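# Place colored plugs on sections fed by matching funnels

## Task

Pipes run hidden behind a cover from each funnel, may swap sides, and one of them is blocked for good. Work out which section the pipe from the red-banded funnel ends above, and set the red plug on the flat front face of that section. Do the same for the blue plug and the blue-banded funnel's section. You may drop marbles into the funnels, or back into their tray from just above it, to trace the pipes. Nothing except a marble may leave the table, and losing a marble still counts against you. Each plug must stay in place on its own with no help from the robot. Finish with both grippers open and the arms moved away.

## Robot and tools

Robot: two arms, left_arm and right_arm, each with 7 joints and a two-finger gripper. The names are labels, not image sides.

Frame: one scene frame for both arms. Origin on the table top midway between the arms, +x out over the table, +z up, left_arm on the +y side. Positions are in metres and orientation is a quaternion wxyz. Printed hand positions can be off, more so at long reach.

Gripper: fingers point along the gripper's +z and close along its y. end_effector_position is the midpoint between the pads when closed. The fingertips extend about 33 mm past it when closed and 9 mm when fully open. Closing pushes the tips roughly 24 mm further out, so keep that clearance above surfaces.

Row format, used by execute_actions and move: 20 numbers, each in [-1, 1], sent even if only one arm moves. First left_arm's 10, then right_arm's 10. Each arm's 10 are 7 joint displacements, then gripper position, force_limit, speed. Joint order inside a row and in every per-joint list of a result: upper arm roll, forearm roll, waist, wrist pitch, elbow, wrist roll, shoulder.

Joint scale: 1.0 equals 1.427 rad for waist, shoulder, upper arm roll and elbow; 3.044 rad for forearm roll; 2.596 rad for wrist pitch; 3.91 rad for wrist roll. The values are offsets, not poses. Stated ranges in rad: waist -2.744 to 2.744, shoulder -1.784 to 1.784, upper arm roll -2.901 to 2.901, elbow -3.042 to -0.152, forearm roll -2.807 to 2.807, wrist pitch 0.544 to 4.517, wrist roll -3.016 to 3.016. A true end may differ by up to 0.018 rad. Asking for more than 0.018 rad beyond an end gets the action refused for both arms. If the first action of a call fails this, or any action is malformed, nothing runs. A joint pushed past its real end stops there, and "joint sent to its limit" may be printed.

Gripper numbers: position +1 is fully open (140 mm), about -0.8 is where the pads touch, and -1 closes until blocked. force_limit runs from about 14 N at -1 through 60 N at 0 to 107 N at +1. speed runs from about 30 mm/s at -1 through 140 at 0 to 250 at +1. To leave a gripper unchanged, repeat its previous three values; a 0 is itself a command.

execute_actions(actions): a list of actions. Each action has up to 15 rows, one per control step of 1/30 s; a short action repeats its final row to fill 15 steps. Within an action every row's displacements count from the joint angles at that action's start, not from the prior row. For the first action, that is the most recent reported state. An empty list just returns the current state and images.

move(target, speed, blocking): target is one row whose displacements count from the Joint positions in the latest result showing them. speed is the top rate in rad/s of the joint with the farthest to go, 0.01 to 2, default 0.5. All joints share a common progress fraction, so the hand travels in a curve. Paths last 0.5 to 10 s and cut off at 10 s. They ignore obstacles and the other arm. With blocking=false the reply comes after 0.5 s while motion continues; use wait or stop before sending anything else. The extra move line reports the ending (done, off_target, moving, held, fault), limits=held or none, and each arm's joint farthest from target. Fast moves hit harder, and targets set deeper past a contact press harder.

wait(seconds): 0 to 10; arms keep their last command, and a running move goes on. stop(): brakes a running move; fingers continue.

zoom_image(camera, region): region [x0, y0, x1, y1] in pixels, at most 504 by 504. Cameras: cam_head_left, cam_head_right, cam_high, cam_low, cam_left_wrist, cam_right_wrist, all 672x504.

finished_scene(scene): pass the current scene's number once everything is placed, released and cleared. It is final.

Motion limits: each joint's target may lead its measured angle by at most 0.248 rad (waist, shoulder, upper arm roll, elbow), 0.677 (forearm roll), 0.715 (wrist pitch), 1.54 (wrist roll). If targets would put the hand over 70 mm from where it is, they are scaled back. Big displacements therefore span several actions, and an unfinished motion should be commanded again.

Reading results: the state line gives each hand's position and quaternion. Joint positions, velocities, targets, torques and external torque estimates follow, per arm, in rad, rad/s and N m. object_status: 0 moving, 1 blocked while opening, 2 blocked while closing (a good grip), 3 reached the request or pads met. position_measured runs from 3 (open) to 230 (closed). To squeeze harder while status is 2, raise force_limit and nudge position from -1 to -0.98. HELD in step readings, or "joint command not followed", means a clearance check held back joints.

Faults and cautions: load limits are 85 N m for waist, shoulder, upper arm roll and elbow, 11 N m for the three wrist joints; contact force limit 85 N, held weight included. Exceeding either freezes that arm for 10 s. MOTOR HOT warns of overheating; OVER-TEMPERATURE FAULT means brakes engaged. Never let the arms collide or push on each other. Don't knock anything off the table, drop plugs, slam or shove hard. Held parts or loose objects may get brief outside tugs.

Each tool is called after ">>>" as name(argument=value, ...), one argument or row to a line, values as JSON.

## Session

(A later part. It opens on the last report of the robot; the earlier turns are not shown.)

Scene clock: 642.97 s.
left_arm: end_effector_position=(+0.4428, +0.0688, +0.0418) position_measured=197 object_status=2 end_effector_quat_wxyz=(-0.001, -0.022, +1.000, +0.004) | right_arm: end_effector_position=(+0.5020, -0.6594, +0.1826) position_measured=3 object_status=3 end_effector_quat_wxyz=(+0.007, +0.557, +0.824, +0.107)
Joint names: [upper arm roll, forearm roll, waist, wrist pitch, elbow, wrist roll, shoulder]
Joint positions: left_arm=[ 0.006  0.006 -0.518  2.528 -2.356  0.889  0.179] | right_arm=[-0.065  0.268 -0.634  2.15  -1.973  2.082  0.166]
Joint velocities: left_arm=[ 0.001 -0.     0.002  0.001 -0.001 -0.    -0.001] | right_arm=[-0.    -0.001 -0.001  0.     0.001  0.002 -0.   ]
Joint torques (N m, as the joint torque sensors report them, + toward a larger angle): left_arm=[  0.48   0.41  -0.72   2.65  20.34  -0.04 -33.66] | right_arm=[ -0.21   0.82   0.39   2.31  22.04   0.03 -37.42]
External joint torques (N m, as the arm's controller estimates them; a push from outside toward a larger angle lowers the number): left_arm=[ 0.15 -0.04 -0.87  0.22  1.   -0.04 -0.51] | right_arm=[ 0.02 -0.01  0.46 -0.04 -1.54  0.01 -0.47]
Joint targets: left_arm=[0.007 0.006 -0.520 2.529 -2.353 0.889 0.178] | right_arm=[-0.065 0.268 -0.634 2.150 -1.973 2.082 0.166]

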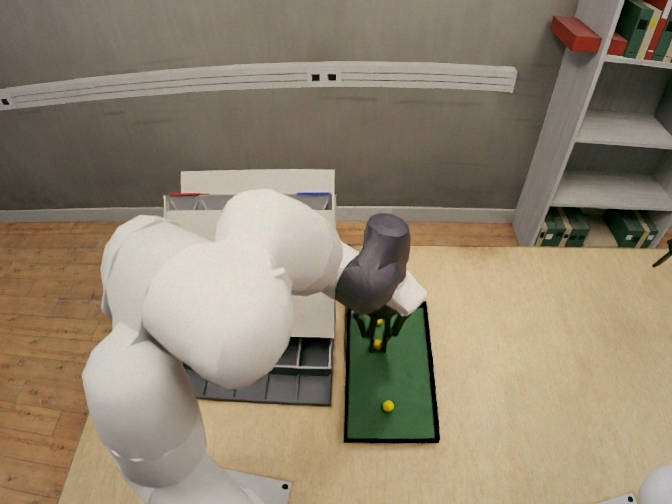

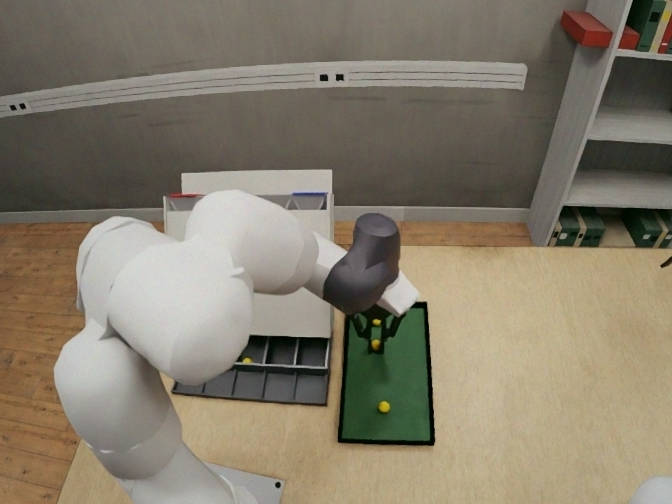

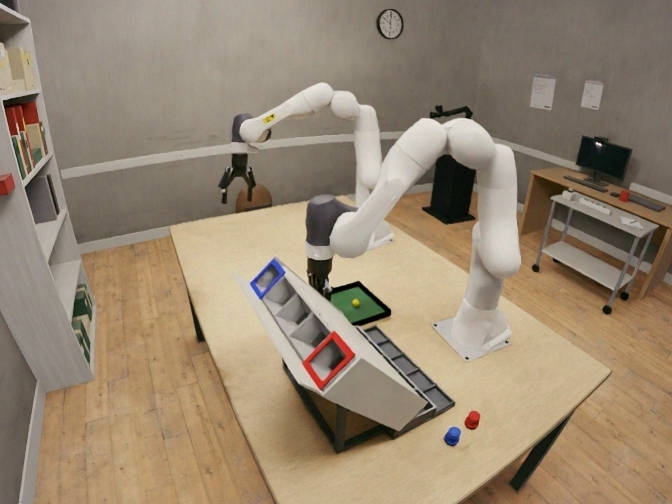

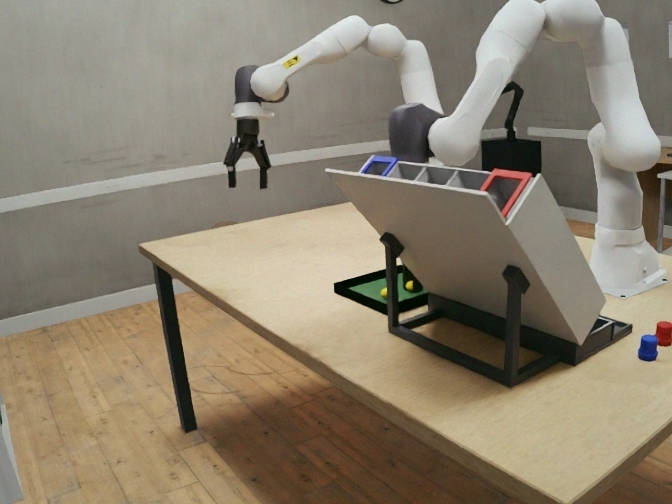

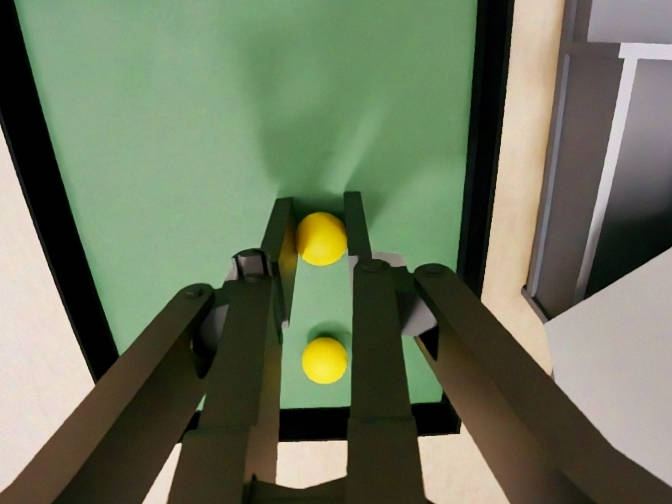

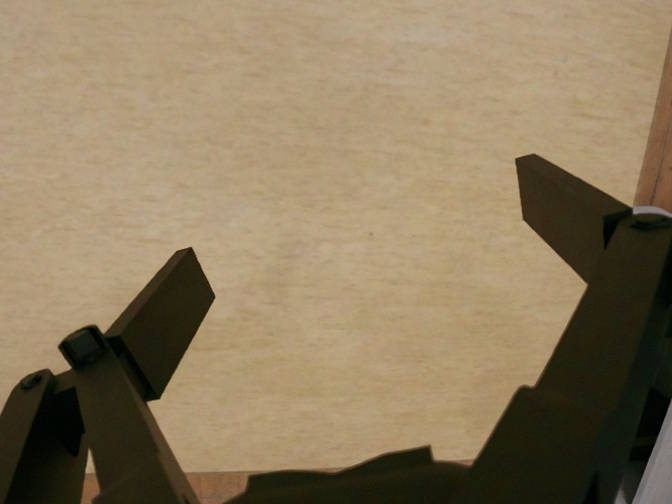

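>>> execute_actions(
  actions=[
    [[0,0,0.00052,0,0.0003,0,-0.00106,-1,-0.3,-0.2,0,0,0,0,0,0,0,1,0,0],[0,0,0.00229,0,0.00131,0,-0.00466,-1,-0.3,-0.2,0,0,0,0,0,0,0,1,0,0],[0,0,0.00552,0,0.00315,0,-0.01123,-1,-0.3,-0.2,0,0,0,0,0,0,0,1,0,0],[0,0,0.01027,0,0.00586,0,-0.02091,-1,-0.3,-0.2,0,0,0,0,0,0,0,1,0,0],[0,0,0.01648,0,0.0094,0,-0.03355,-1,-0.3,-0.2,0,0,0,0,0,0,0,1,0,0],[0,0,0.0239,0,0.01364,0,-0.04867,-1,-0.3,-0.2,0,0,0,0,0,0,0,1,0,0],[0,0,0.03221,0,0.01839,0,-0.06559,-1,-0.3,-0.2,0,0,0,0,0,0,0,1,0,0],[0,0,0.04098,0,0.02339,0,-0.08344,-1,-0.3,-0.2,0,0,0,0,0,0,0,1,0,0],[0,0,0.04973,0,0.02838,0,-0.10126,-1,-0.3,-0.2,0,0,0,0,0,0,0,1,0,0],[0,0,0.05799,0,0.0331,0,-0.11808,-1,-0.3,-0.2,0,0,0,0,0,0,0,1,0,0],[0,0,0.06586,0,0.03759,0,-0.1341,-1,-0.3,-0.2,0,0,0,0,0,0,0,1,0,0],[0,0,0.07372,0,0.04208,0,-0.15013,-1,-0.3,-0.2,0,0,0,0,0,0,0,1,0,0],[0,0,0.08159,0,0.04657,0,-0.16615,-1,-0.3,-0.2,0,0,0,0,0,0,0,1,0,0],[0,0,0.08946,0,0.05106,0,-0.18217,-1,-0.3,-0.2,0,0,0,0,0,0,0,1,0,0],[0,0,0.09733,0,0.05555,0,-0.19819,-1,-0.3,-0.2,0,0,0,0,0,0,0,1,0,0]],
    [[0,0,0.02652,0,0.01513,0,-0.05399,-1,-0.3,-0.2,0,0,0,0,0,0,0,1,0,0],[0,0,0.03438,0,0.01963,0,-0.07002,-1,-0.3,-0.2,0,0,0,0,0,0,0,1,0,0],[0,0,0.04225,0,0.02412,0,-0.08604,-1,-0.3,-0.2,0,0,0,0,0,0,0,1,0,0],[0,0,0.05012,0,0.02861,0,-0.10206,-1,-0.3,-0.2,0,0,0,0,0,0,0,1,0,0],[0,0,0.05799,0,0.0331,0,-0.11808,-1,-0.3,-0.2,0,0,0,0,0,0,0,1,0,0],[0,0,0.06586,0,0.03759,0,-0.1341,-1,-0.3,-0.2,0,0,0,0,0,0,0,1,0,0],[0,0,0.07372,0,0.04208,0,-0.15013,-1,-0.3,-0.2,0,0,0,0,0,0,0,1,0,0],[0,0,0.08242,0,0.04628,0,-0.16509,-1,-0.3,-0.2,0,0,0,0,0,0,0,1,0,0],[0,0,0.0931,0,0.04976,0,-0.17751,-1,-0.3,-0.2,0,0,0,0,0,0,0,1,0,0],[0,0,0.1061,0,0.05241,0,-0.18696,-1,-0.3,-0.2,0,0,0,0,0,0,0,1,0,0],[0,0,0.12102,0,0.05389,0,-0.19226,-1,-0.3,-0.2,0,0,0,0,0,0,0,1,0,0],[0,0,0.1371,0,0.05389,0,-0.19226,-1,-0.3,-0.2,0,0,0,0,0,0,0,1,0,0],[0,0,0.15634,0,0.05389,0,-0.19226,-1,-0.3,-0.2,0,0,0,0,0,0,0,1,0,0],[0,0,0.17786,0,0.05389,0,-0.19226,-1,-0.3,-0.2,0,0,0,0,0,0,0,1,0,0],[0,0,0.20057,0,0.05389,0,-0.19226,-1,-0.3,-0.2,0,0,0,0,0,0,0,1,0,0]],
    [[0,0,0.0699,0,0.0009,0,-0.0032,-1,-0.3,-0.2,0,0,0,0,0,0,0,1,0,0],[0,0,0.0913,0,0.0009,0,-0.0032,-1,-0.3,-0.2,0,0,0,0,0,0,0,1,0,0],[0,0,0.1117,0,0.0009,0,-0.0032,-1,-0.3,-0.2,0,0,0,0,0,0,0,1,0,0],[0,0,0.1321,0,0.0009,0,-0.0032,-1,-0.3,-0.2,0,0,0,0,0,0,0,1,0,0],[0,0,0.1524,0,0.0009,0,-0.0032,-1,-0.3,-0.2,0,0,0,0,0,0,0,1,0,0],[0,0,0.1715,0,0.0009,0,-0.0032,-1,-0.3,-0.2,0,0,0,0,0,0,0,1,0,0],[0,0,0.1873,0,0.0009,0,-0.0032,-1,-0.3,-0.2,0,0,0,0,0,0,0,1,0,0],[0,0,0.1993,0,0.0009,0,-0.0032,-1,-0.3,-0.2,0,0,0,0,0,0,0,1,0,0],[0,0,0.206,0,0.0009,0,-0.0032,-1,-0.3,-0.2,0,0,0,0,0,0,0,1,0,0]],
  ],
)

Scene clock: 687.43 s.
left_arm: end_effector_position=(+0.6595, +0.3649, +0.4163) position_measured=197 object_status=2 end_effector_quat_wxyz=(+0.298, -0.312, +0.896, -0.106) | right_arm: end_effector_position=(+0.5020, -0.6594, +0.1826) position_measured=3 object_status=3 end_effector_quat_wxyz=(+0.007, +0.557, +0.824, +0.107)
Joint names: [upper arm roll, forearm roll, waist, wrist pitch, elbow, wrist roll, shoulder]
Joint positions: left_arm=[ 0.006  0.006  0.106  2.528 -2.213  0.889 -0.327] | right_arm=[-0.065  0.268 -0.634  2.15  -1.973  2.082  0.166]
Joint velocities: left_arm=[-0.033  0.001  0.008  0.     0.     0.002 -0.001] | right_arm=[-0.001  0.     0.001 -0.     0.001  0.002  0.001]
Joint torques (N m, as the joint torque sensors report them, + toward a larger angle): left_arm=[ -1.71   0.71   1.38   3.4   25.37  -0.05 -23.53] | right_arm=[  0.11   0.86   0.78   2.29  21.71   0.05 -37.54]
External joint torques (N m, as the arm's controller estimates them; a push from outside toward a larger angle lowers the number): left_arm=[-0.81 -0.06  1.87 -0.02  0.09 -0.02 -2.01] | right_arm=[ 0.29  0.02  0.79 -0.06 -1.82  0.04 -0.7 ]
External joint torques at the end of the 1st action: left_arm=[-0.19 -0.03  2.13  0.22  1.71 -0.01 -1.42] | right_arm=[-0.11  0.02  0.67 -0.03 -1.25  0.03 -0.99]
External joint torques at the end of the 2nd action: left_arm=[-0.05  0.07  3.11  0.25  1.21 -0.04 -2.35] | right_arm=[-0.07  0.01  0.72 -0.04 -1.39  0.03 -0.66]
Joint targets: left_arm=[0.001 0.006 0.108 2.528 -2.211 0.889 -0.330] | right_arm=[-0.065 0.268 -0.634 2.150 -1.973 2.082 0.166]
Step readings (joint positions; steps 1 to 15: 1st action; 16 to 30: 2nd action; 31 to 45: 3rd action):
0: left_arm=[0.006 0.006 -0.518 2.528 -2.356 0.889 0.179] | right_arm=[-0.065 0.268 -0.634 2.150 -1.973 2.082 0.166]
1: left_arm=[0.006 0.006 -0.518 2.528 -2.356 0.889 0.179] | right_arm=[-0.065 0.268 -0.634 2.150 -1.973 2.082 0.166]
2: left_arm=[0.006 0.006 -0.518 2.528 -2.356 0.889 0.179] | right_arm=[-0.065 0.268 -0.634 2.150 -1.973 2.082 0.166]
4: left_arm=[0.005 0.006 -0.514 2.527 -2.356 0.889 0.172] | right_arm=[-0.065 0.268 -0.634 2.150 -1.973 2.082 0.166]
8: left_arm=[0.003 0.006 -0.487 2.526 -2.344 0.889 0.118] | right_arm=[-0.065 0.268 -0.634 2.150 -1.973 2.082 0.166]
15: left_arm=[0.005 0.006 -0.407 2.526 -2.293 0.889 -0.049] | right_arm=[-0.065 0.268 -0.634 2.150 -1.973 2.082 0.166]
16: left_arm=[0.005 0.006 -0.395 2.526 -2.286 0.889 -0.073] | right_arm=[-0.065 0.268 -0.634 2.150 -1.973 2.082 0.166]
17: left_arm=[0.005 0.006 -0.384 2.526 -2.280 0.889 -0.096] | right_arm=[-0.065 0.268 -0.634 2.150 -1.973 2.082 0.166]
19: left_arm=[0.005 0.006 -0.361 2.526 -2.267 0.889 -0.143] | right_arm=[-0.065 0.268 -0.634 2.150 -1.973 2.082 0.166]
23: left_arm=[0.005 0.006 -0.316 2.526 -2.242 0.889 -0.233] | right_arm=[-0.065 0.268 -0.634 2.150 -1.973 2.082 0.166]
30: left_arm=[0.001 0.006 -0.186 2.528 -2.213 0.889 -0.326] | right_arm=[-0.065 0.268 -0.634 2.150 -1.973 2.082 0.166]
31: left_arm=[-0.000 0.006 -0.156 2.528 -2.213 0.889 -0.327] | right_arm=[-0.065 0.268 -0.634 2.150 -1.973 2.082 0.166]
32: left_arm=[-0.000 0.006 -0.126 2.528 -2.213 0.889 -0.327] | right_arm=[-0.065 0.268 -0.634 2.150 -1.973 2.082 0.166]
34: left_arm=[0.000 0.006 -0.065 2.528 -2.213 0.889 -0.327] | right_arm=[-0.065 0.268 -0.634 2.150 -1.973 2.082 0.166]
38: left_arm=[0.003 0.006 0.048 2.528 -2.213 0.889 -0.327] | right_arm=[-0.065 0.268 -0.634 2.150 -1.973 2.082 0.166]
45: Joint positions above

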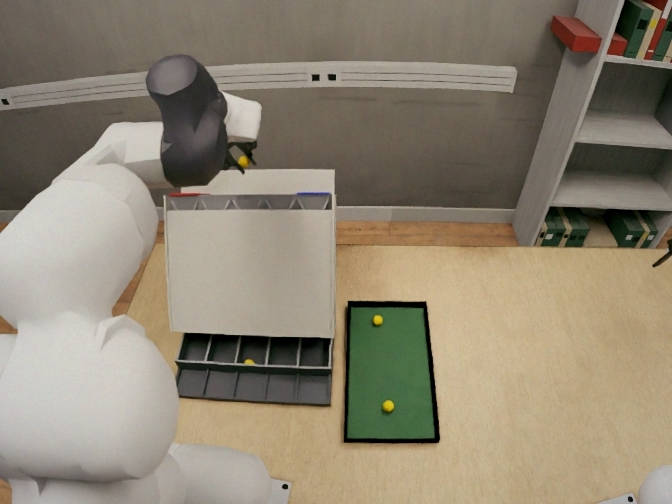

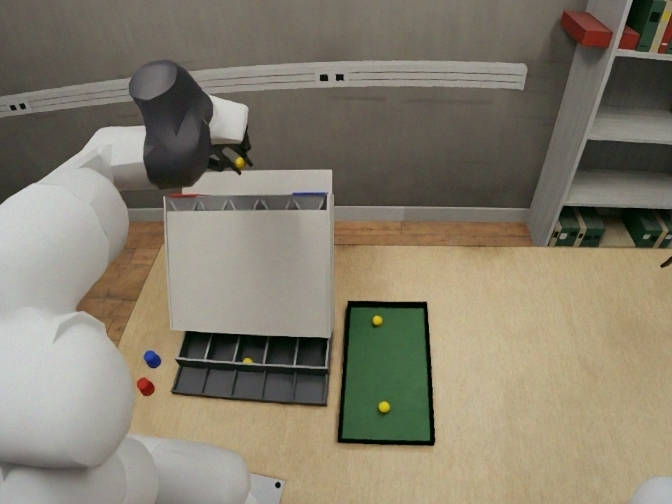

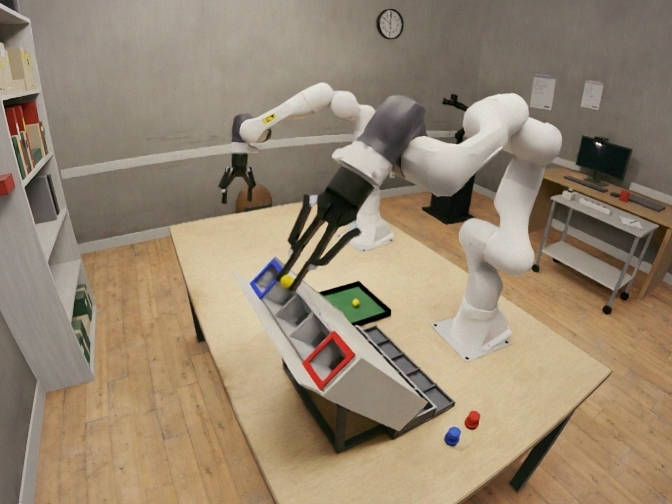

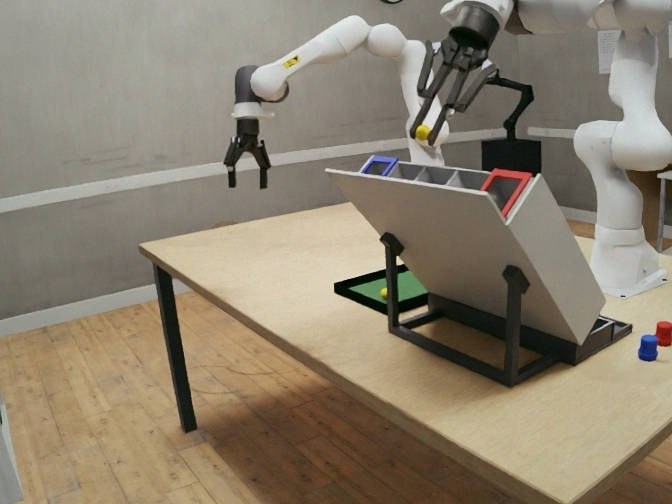

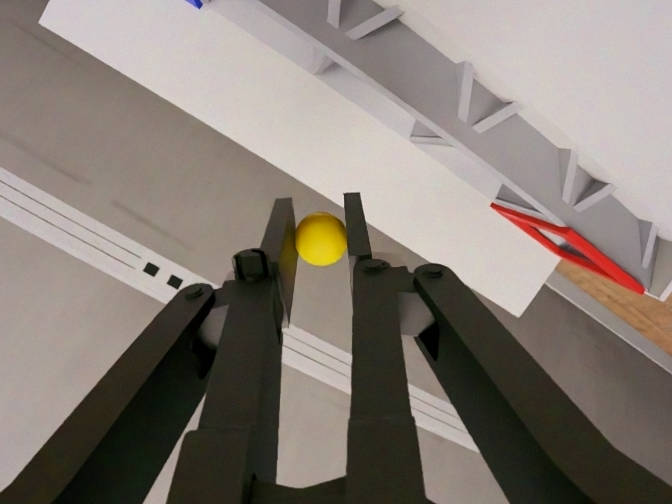

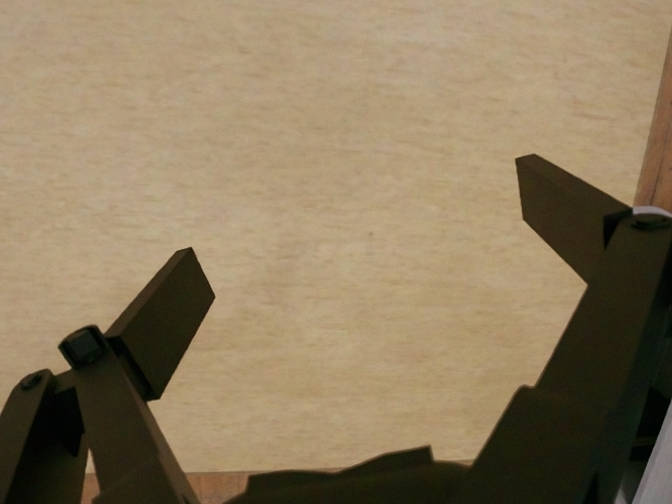

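>>> zoom_image(
  camera="cam_head_right",
  region=[120, 320, 340, 420],
)

>>> execute_actions(
  actions=[],
)

Region (120, 320, 340, 420) of cam_head_right's 672x504 image, scaled by 2.291, with more detail than that image has; it fills the top 229 rows of this view, and the rest is white.

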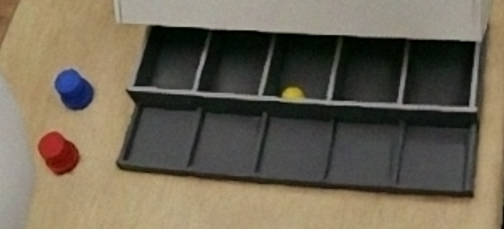

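Scene clock: 691.03 s.
left_arm: end_effector_position=(+0.6595, +0.3624, +0.4163) position_measured=197 object_status=2 end_effector_quat_wxyz=(+0.298, -0.310, +0.897, -0.106) | right_arm: end_effector_position=(+0.5020, -0.6594, +0.1826) position_measured=3 object_status=3 end_effector_quat_wxyz=(+0.007, +0.557, +0.824, +0.107)
Joint names: [upper arm roll, forearm roll, waist, wrist pitch, elbow, wrist roll, shoulder]
Joint positions: left_arm=[ 0.002  0.006  0.106  2.528 -2.213  0.889 -0.328] | right_arm=[-0.065  0.268 -0.634  2.15  -1.973  2.082  0.166]
Joint velocities: left_arm=[ 0.001  0.001 -0.    -0.001  0.     0.001 -0.   ] | right_arm=[ 0.    -0.    -0.001  0.001  0.001 -0.001 -0.   ]
Joint torques (N m, as the joint torque sensors report them, + toward a larger angle): left_arm=[ -2.07   0.71   1.23   3.38  26.7   -0.07 -23.07] | right_arm=[ -0.29   0.81   0.79   2.32  21.94   0.08 -37.42]
External joint torques (N m, as the arm's controller estimates them; a push from outside toward a larger angle lowers the number): left_arm=[-1.77 -0.04  1.22 -0.04  1.36 -0.03 -1.47] | right_arm=[-0.1  -0.02  0.81 -0.04 -1.68  0.06 -0.43]
Joint targets: left_arm=[0.001 0.006 0.108 2.528 -2.211 0.889 -0.330] | right_arm=[-0.065 0.268 -0.634 2.150 -1.973 2.082 0.166]

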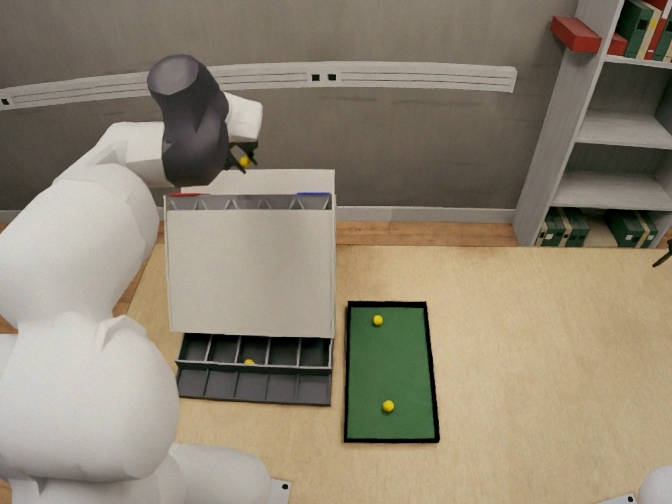

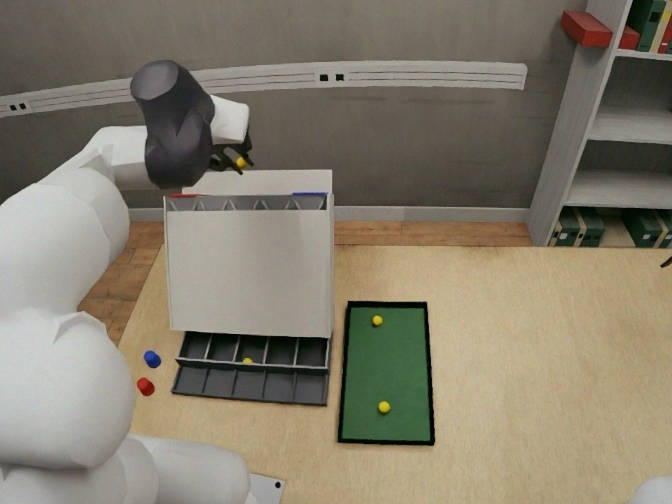

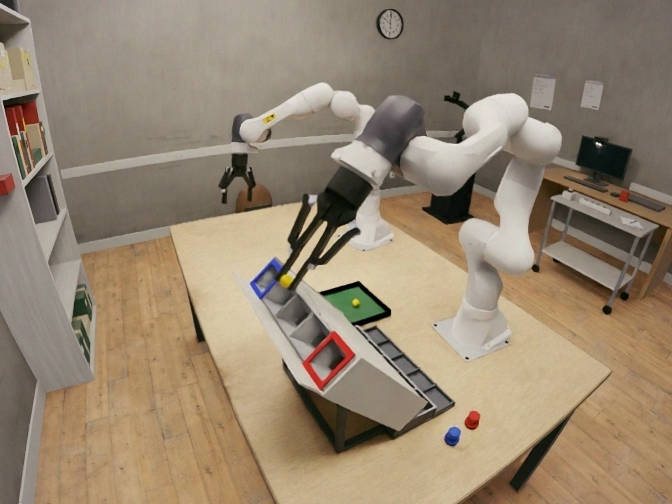

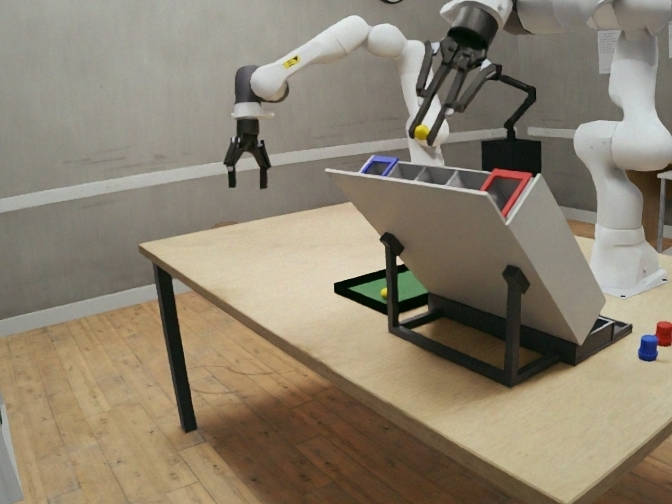

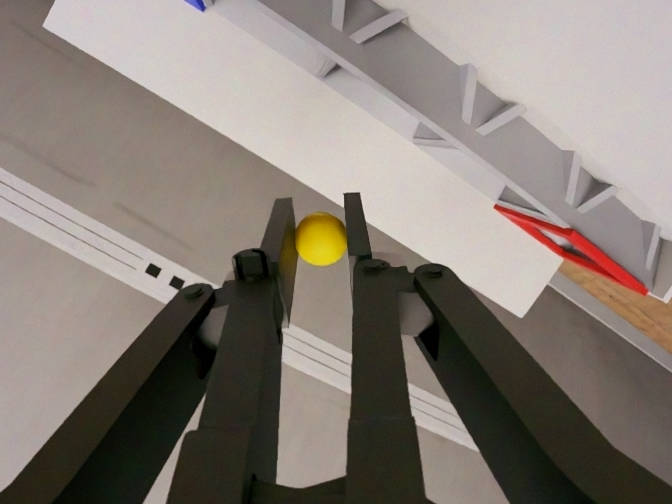

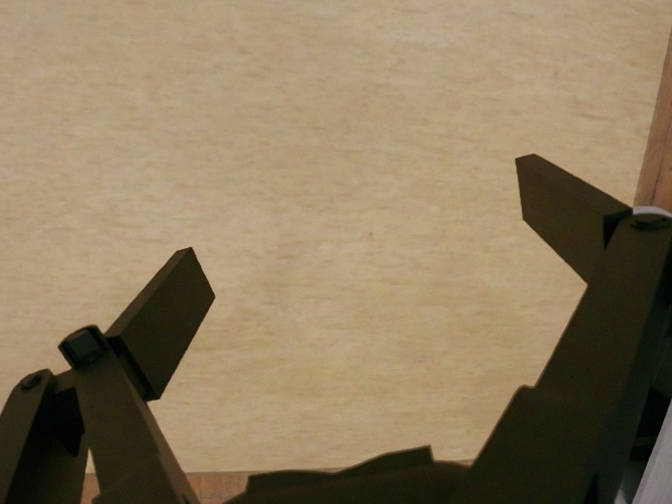

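>>> execute_actions(
  actions=[
    [[0,0,0,0,0,0,0,-0.15,-0.3,1,0,0,0,0,0,0,0,1,0,0],[0,0,-0.00143,0,0,0,0,-0.15,-0.3,1,0,0,0,0,0,0,0,1,0,0],[0,0,-0.00632,0,0,0,0,-0.15,-0.3,1,0,0,0,0,0,0,0,1,0,0],[0,0,-0.01523,0,0,0,0,-0.15,-0.3,1,0,0,0,0,0,0,0,1,0,0],[0,0,-0.02835,0,0,0,0,-0.15,-0.3,1,0,0,0,0,0,0,0,1,0,0],[0,0,-0.04549,0,0,0,0,-0.15,-0.3,1,0,0,0,0,0,0,0,1,0,0],[0,0,-0.066,0,0,0,0,-0.15,-0.3,1,0,0,0,0,0,0,0,1,0,0],[0,0,-0.08894,0,0,0,0,-0.15,-0.3,1,0,0,0,0,0,0,0,1,0,0],[0,0,-0.11314,0,0,0,0,-0.15,-0.3,1,0,0,0,0,0,0,0,1,0,0],[0,0,-0.1373,0,0,0,0,-0.15,-0.3,1,0,0,0,0,0,0,0,1,0,0],[0,0,-0.16011,0,0,0,0,-0.15,-0.3,1,0,0,0,0,0,0,0,1,0,0],[0,0,-0.18183,0,0,0,0,-0.15,-0.3,1,0,0,0,0,0,0,0,1,0,0],[0,0,-0.20355,0,0.0002,0,0.00137,-0.15,-0.3,1,0,0,0,0,0,0,0,1,0,0],[0,0,-0.22528,0,0.00086,0,0.00602,-0.15,-0.3,1,0,0,0,0,0,0,0,1,0,0],[0,0,-0.247,0,0.00208,0,0.01451,-0.15,-0.3,1,0,0,0,0,0,0,0,1,0,0]],
    [[0,0,-0.0696,-0.00348,0.00386,0,0.02452,-0.15,-0.3,1,0,0,0,0,0,0,0,1,0,0],[0,0,-0.08644,-0.00746,0.0062,0,0.04085,-0.15,-0.3,1,0,0,0,0,0,0,0,1,0,0],[0,0,-0.09926,-0.01178,0.009,0,0.06039,-0.15,-0.3,1,0,0,0,0,0,0,0,1,0,0],[0,0,-0.10684,-0.01621,0.01212,0,0.08224,-0.15,-0.3,1,0,0,0,0,0,0,0,1,0,0],[0,0,-0.10818,-0.02062,0.01542,0,0.1053,-0.15,-0.3,1,0,0,0,0,0,0,0,1,0,0],[0,0,-0.11062,-0.02479,0.01871,0,0.12831,-0.15,-0.3,1,0,0,0,0,0,0,0,1,0,0],[0,0,-0.1142,-0.0285,0.02182,0,0.15004,-0.15,-0.3,1,0,0,0,0,0,0,0,1,0,0],[0,0,-0.11889,-0.03165,0.02478,0,0.17073,-0.15,-0.3,1,0,0,0,0,0,0,0,1,0,0],[0,0,-0.1245,-0.03405,0.02774,0,0.19143,-0.15,-0.3,1,0,0,0,0,0,0,0,1,0,0],[0,0,-0.13078,-0.0356,0.03071,0,0.21212,-0.15,-0.3,1,0,0,0,0,0,0,0,1,0,0],[0,0,-0.1374,-0.03629,0.03367,0,0.23282,-0.15,-0.3,1,0,0,0,0,0,0,0,1,0,0],[0,0,-0.144,-0.03602,0.03663,0,0.25351,-0.15,-0.3,1,0,0,0,0,0,0,0,1,0,0],[0,0,-0.15024,-0.03486,0.03959,0,0.27421,-0.15,-0.3,1,0,0,0,0,0,0,0,1,0,0],[0,0,-0.15618,-0.03279,0.04255,0,0.2949,-0.15,-0.3,1,0,0,0,0,0,0,0,1,0,0],[0,0,-0.16213,-0.02997,0.04551,0,0.3156,-0.15,-0.3,1,0,0,0,0,0,0,0,1,0,0]],
    [[0,0,-0.02121,0,0.01057,0,0.06726,-0.15,-0.3,1,0,0,0,0,0,0,0,1,0,0],[0,0,-0.02715,0,0.01353,0,0.08795,-0.15,-0.3,1,0,0,0,0,0,0,0,1,0,0],[0,0,-0.0327,0,0.0166,0,0.10865,-0.15,-0.3,1,0,0,0,0,0,0,0,1,0,0],[0,0,-0.03731,0,0.0192,0,0.12934,-0.15,-0.3,1,0,0,0,0,0,0,0,1,0,0],[0,0,-0.04082,0,0.0213,0,0.14867,-0.15,-0.3,1,0,0,0,0,0,0,0,1,0,0],[0,0,-0.04278,0,0.0227,0,0.16471,-0.15,-0.3,1,0,0,0,0,0,0,0,1,0,0],[0,0,-0.04278,0,0.0227,0,0.17692,-0.15,-0.3,1,0,0,0,0,0,0,0,1,0,0],[0,0,-0.04278,0,0.0227,0,0.18377,-0.15,-0.3,1,0,0,0,0,0,0,0,1,0,0],[0,0,-0.04278,0,0.0227,0,0.18377,-0.15,-0.3,1,0,0,0,0,0,0,0,1,0,0],[0,0,-0.04278,0,0.0227,0,0.18377,-0.15,-0.3,1,0,0,0,0,0,0,0,1,0,0],[0,0,-0.04278,0,0.0227,0,0.18377,-0.15,-0.3,1,0,0,0,0,0,0,0,1,0,0],[0,0,-0.04278,0,0.0227,0,0.18377,-1,-0.3,-0.2,0,0,0,0,0,0,0,1,0,0],[0,0,-0.04278,0,0.0227,0,0.18377,-1,-0.3,-0.2,0,0,0,0,0,0,0,1,0,0],[0,0,-0.04278,0,0.0227,0,0.18377,-1,-0.3,-0.2,0,0,0,0,0,0,0,1,0,0],[0,0,-0.04278,0,0.0227,0,0.18377,-1,-0.3,-0.2,0,0,0,0,0,0,0,1,0,0]],
  ],
)

Scene clock: 761.00 s.
left_arm: end_effector_position=(+0.5161, +0.0644, +0.0418) position_measured=166 object_status=0 end_effector_quat_wxyz=(-0.000, -0.057, +0.998, +0.003) | right_arm: end_effector_position=(+0.5020, -0.6594, +0.1826) position_measured=3 object_status=3 end_effector_quat_wxyz=(+0.007, +0.557, +0.824, +0.107)
Joint names: [upper arm roll, forearm roll, waist, wrist pitch, elbow, wrist roll, shoulder]
Joint positions: left_arm=[ 0.002  0.006 -0.444  2.453 -2.13   0.889  0.326] | right_arm=[-0.065  0.268 -0.634  2.15  -1.973  2.082  0.166]
Joint velocities: left_arm=[ 0.002  0.     0.     0.001  0.03   0.001 -0.01 ] | right_arm=[ 0.001 -0.001 -0.001  0.    -0.     0.001  0.002]
Joint torques (N m, as the joint torque sensors report them, + toward a larger angle): left_arm=[ -0.29   0.47  -0.48   2.56  22.1   -0.06 -39.86] | right_arm=[ -0.3    0.82   0.5    2.34  21.91   0.08 -37.61]
External joint torques (N m, as the arm's controller estimates them; a push from outside toward a larger angle lowers the number): left_arm=[-0.51 -0.03 -0.39  0.13  1.84 -0.06 -1.01] | right_arm=[-0.05 -0.01  0.59  0.   -1.59  0.07 -0.78]
External joint torques at the end of the 1st action: left_arm=[-1.06 -0.08 -0.04  0.17  1.66 -0.01  1.02] | right_arm=[ 0.    0.01  0.68 -0.03 -1.65  0.01 -0.59]
External joint torques at the end of the 2nd action: left_arm=[-0.52 -0.03 -1.   -0.33  1.49 -0.07  1.58] | right_arm=[ 0.03  0.06  0.75 -0.01 -1.78  0.07 -0.51]
Joint targets: left_arm=[0.003 0.006 -0.446 2.455 -2.125 0.889 0.323] | right_arm=[-0.065 0.268 -0.634 2.150 -1.973 2.082 0.166]
Step readings (joint positions; steps 1 to 15: 1st action; 16 to 30: 2nd action; 31 to 45: 3rd action):
0: left_arm=[0.002 0.006 0.106 2.528 -2.213 0.889 -0.328] | right_arm=[-0.065 0.268 -0.634 2.150 -1.973 2.082 0.166]
1: left_arm=[0.002 0.006 0.106 2.528 -2.213 0.889 -0.328] | right_arm=[-0.065 0.268 -0.634 2.150 -1.973 2.082 0.166]
2: left_arm=[0.002 0.006 0.106 2.528 -2.213 0.889 -0.328] | right_arm=[-0.065 0.268 -0.634 2.150 -1.973 2.082 0.166]
4: left_arm=[0.003 0.006 0.101 2.528 -2.213 0.889 -0.328] | right_arm=[-0.065 0.268 -0.634 2.150 -1.973 2.082 0.166]
8: left_arm=[0.009 0.006 0.041 2.528 -2.213 0.889 -0.328] | right_arm=[-0.065 0.268 -0.634 2.150 -1.973 2.082 0.166]
15: left_arm=[0.003 0.006 -0.176 2.528 -2.211 0.889 -0.324] | right_arm=[-0.065 0.268 -0.634 2.150 -1.973 2.082 0.166]
16: left_arm=[0.003 0.006 -0.207 2.528 -2.209 0.889 -0.317] | right_arm=[-0.065 0.268 -0.634 2.150 -1.973 2.082 0.166]
17: left_arm=[0.002 0.006 -0.237 2.526 -2.205 0.889 -0.307] | right_arm=[-0.065 0.268 -0.634 2.150 -1.973 2.082 0.166]
19: left_arm=[-0.000 0.006 -0.286 2.517 -2.197 0.889 -0.271] | right_arm=[-0.065 0.268 -0.634 2.150 -1.973 2.082 0.166]
23: left_arm=[-0.003 0.006 -0.329 2.490 -2.183 0.889 -0.160] | right_arm=[-0.065 0.268 -0.634 2.150 -1.973 2.082 0.166]
30: left_arm=[0.003 0.006 -0.385 2.455 -2.158 0.889 0.061] | right_arm=[-0.065 0.268 -0.634 2.150 -1.973 2.082 0.166]
31: left_arm=[0.003 0.006 -0.394 2.455 -2.154 0.889 0.091] | right_arm=[-0.065 0.268 -0.634 2.150 -1.973 2.082 0.166]
32: left_arm=[0.003 0.006 -0.402 2.455 -2.150 0.889 0.121] | right_arm=[-0.065 0.268 -0.634 2.150 -1.973 2.082 0.166]
34: left_arm=[0.003 0.006 -0.419 2.455 -2.141 0.889 0.180] | right_arm=[-0.065 0.268 -0.634 2.150 -1.973 2.082 0.166]
38: left_arm=[0.002 0.006 -0.441 2.455 -2.132 0.889 0.285] | right_arm=[-0.065 0.268 -0.634 2.150 -1.973 2.082 0.166]
45: Joint positions above

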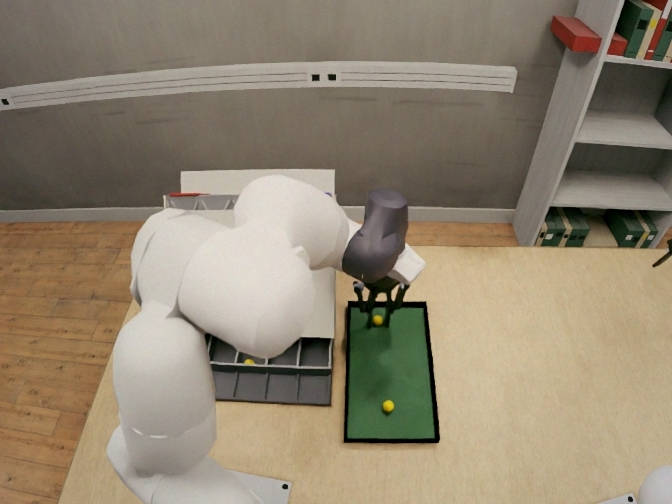

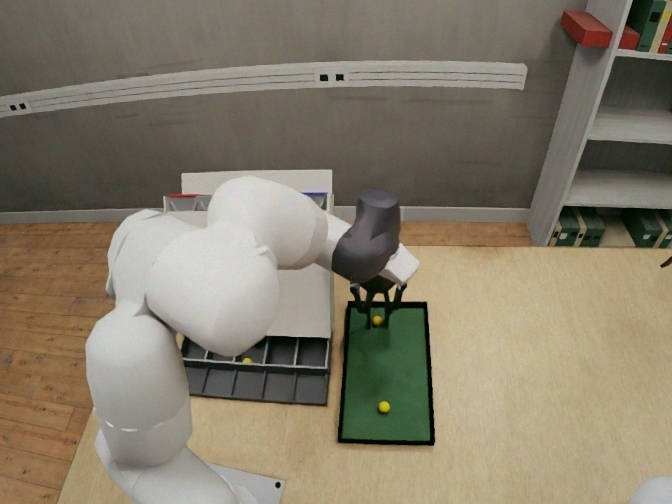

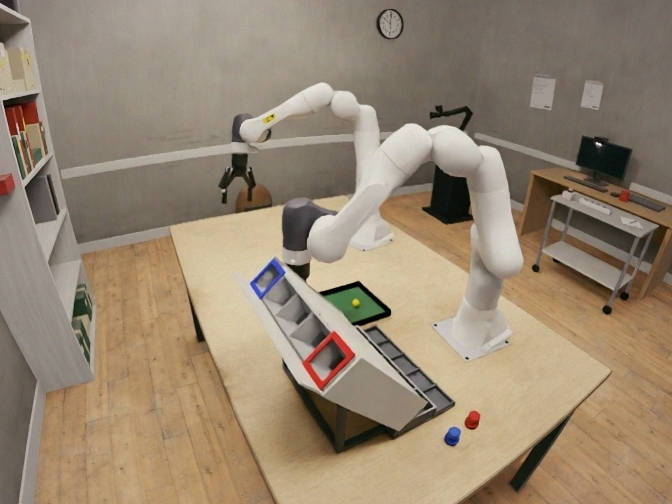

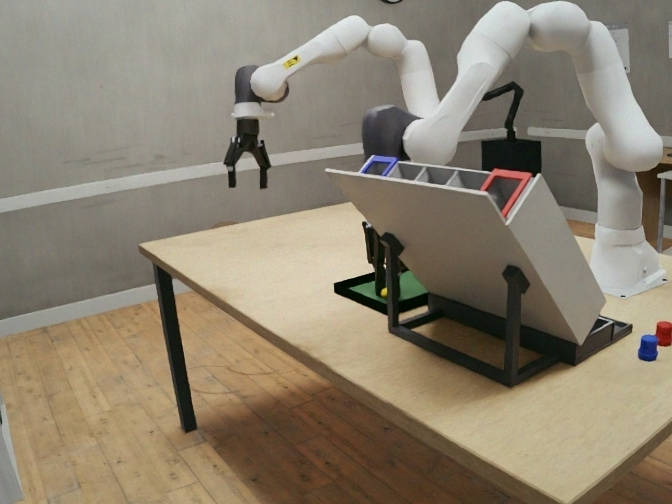

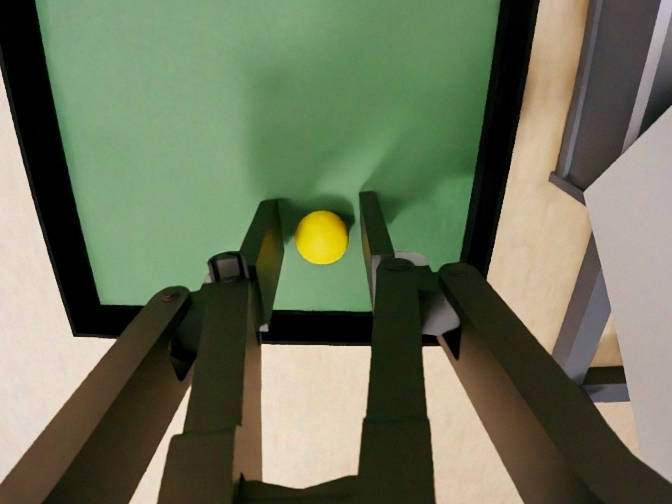

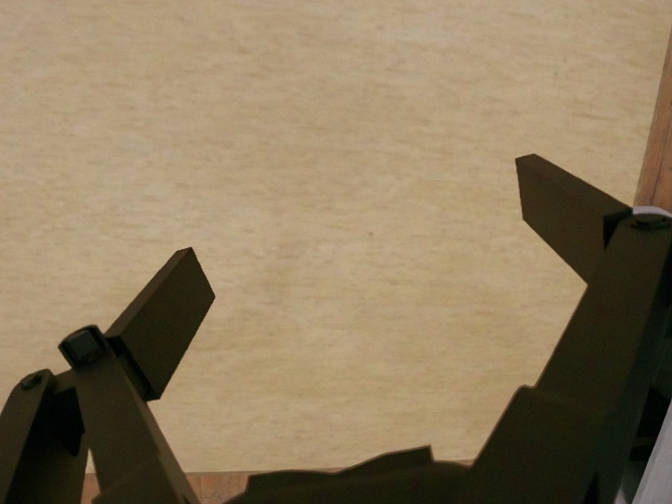

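>>> execute_actions(
  actions=[],
)

Scene clock: 763.60 s.
left_arm: end_effector_position=(+0.5177, +0.0637, +0.0435) position_measured=197 object_status=2 end_effector_quat_wxyz=(+0.001, -0.057, +0.998, +0.002) | right_arm: end_effector_position=(+0.5020, -0.6594, +0.1826) position_measured=3 object_status=3 end_effector_quat_wxyz=(+0.007, +0.557, +0.824, +0.107)
Joint names: [upper arm roll, forearm roll, waist, wrist pitch, elbow, wrist roll, shoulder]
Joint positions: left_arm=[ 0.002  0.006 -0.444  2.453 -2.128  0.889  0.325] | right_arm=[-0.065  0.268 -0.634  2.15  -1.973  2.082  0.166]
Joint velocities: left_arm=[ 0.    -0.001  0.001  0.    -0.001  0.     0.   ] | right_arm=[ 0.001 -0.001  0.001  0.    -0.001 -0.002  0.001]
Joint torques (N m, as the joint torque sensors report them, + toward a larger angle): left_arm=[  0.54   0.47  -0.73   2.62  22.22  -0.07 -39.48] | right_arm=[ -0.26   0.86   0.54   2.32  21.97   0.03 -37.69]
External joint torques (N m, as the arm's controller estimates them; a push from outside toward a larger angle lowers the number): left_arm=[ 0.2  -0.03 -0.76  0.19  1.89 -0.07 -0.8 ] | right_arm=[-0.22  0.03  0.4  -0.01 -1.51  0.02 -0.88]
Joint targets: left_arm=[0.003 0.006 -0.446 2.455 -2.125 0.889 0.323] | right_arm=[-0.065 0.268 -0.634 2.150 -1.973 2.082 0.166]

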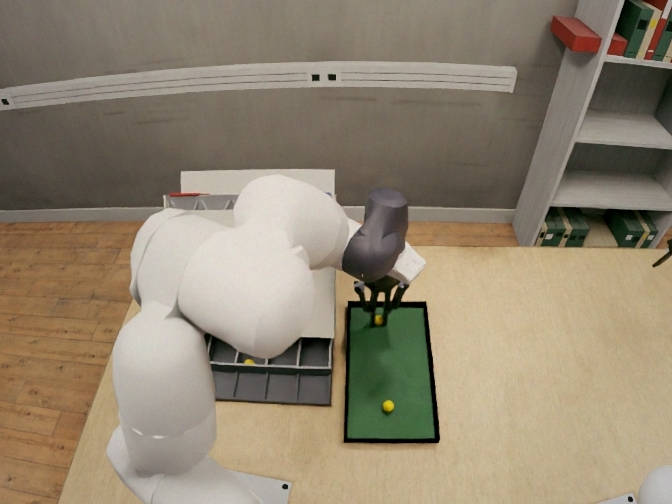

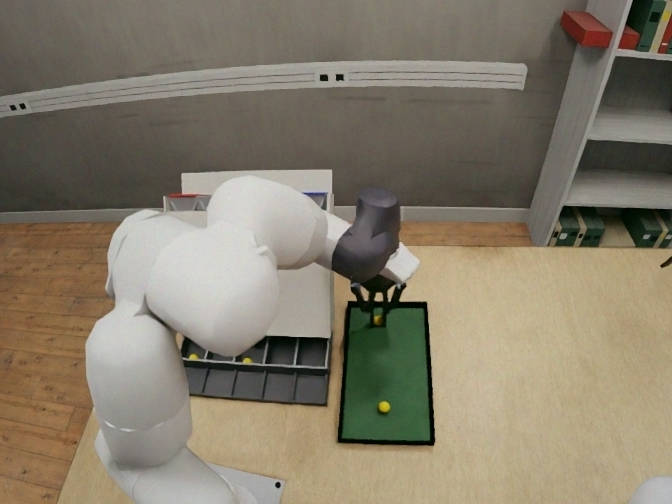

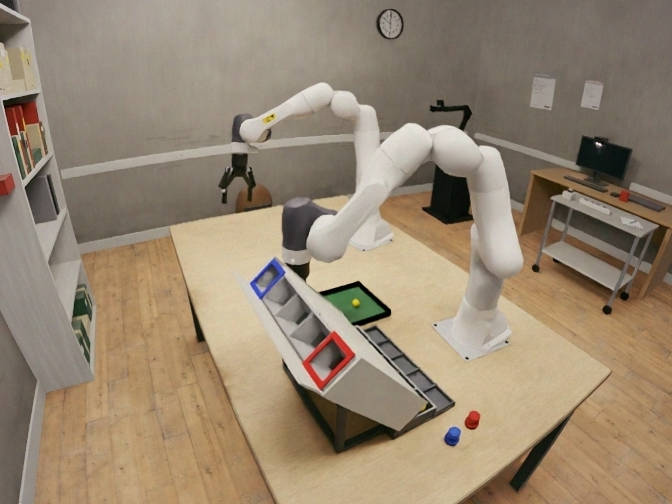

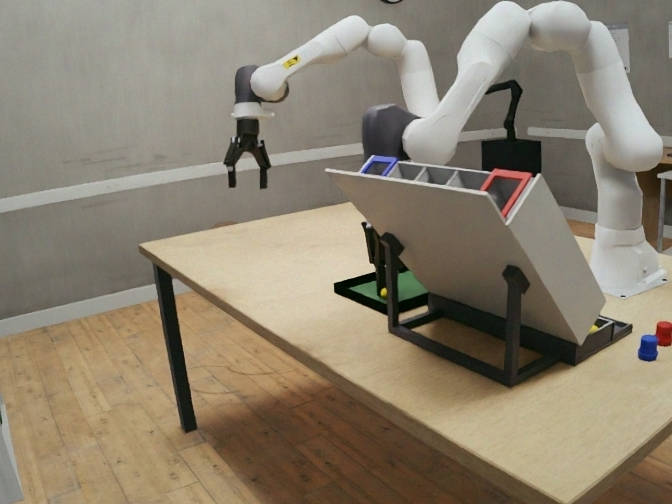

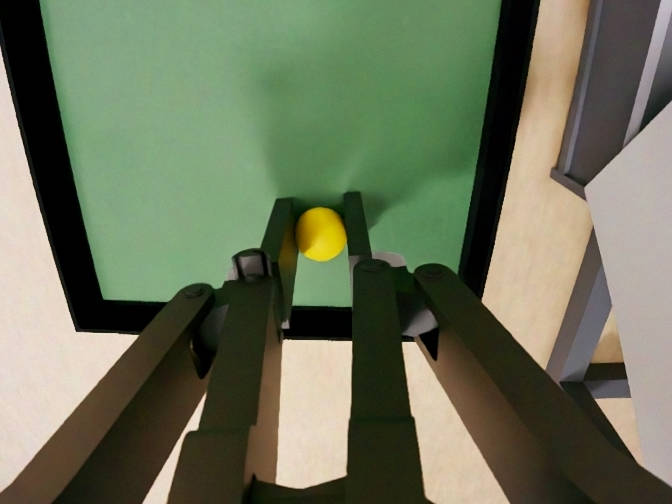

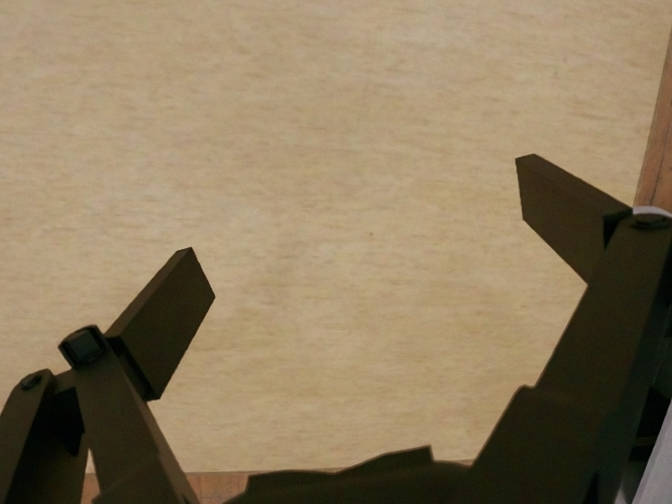

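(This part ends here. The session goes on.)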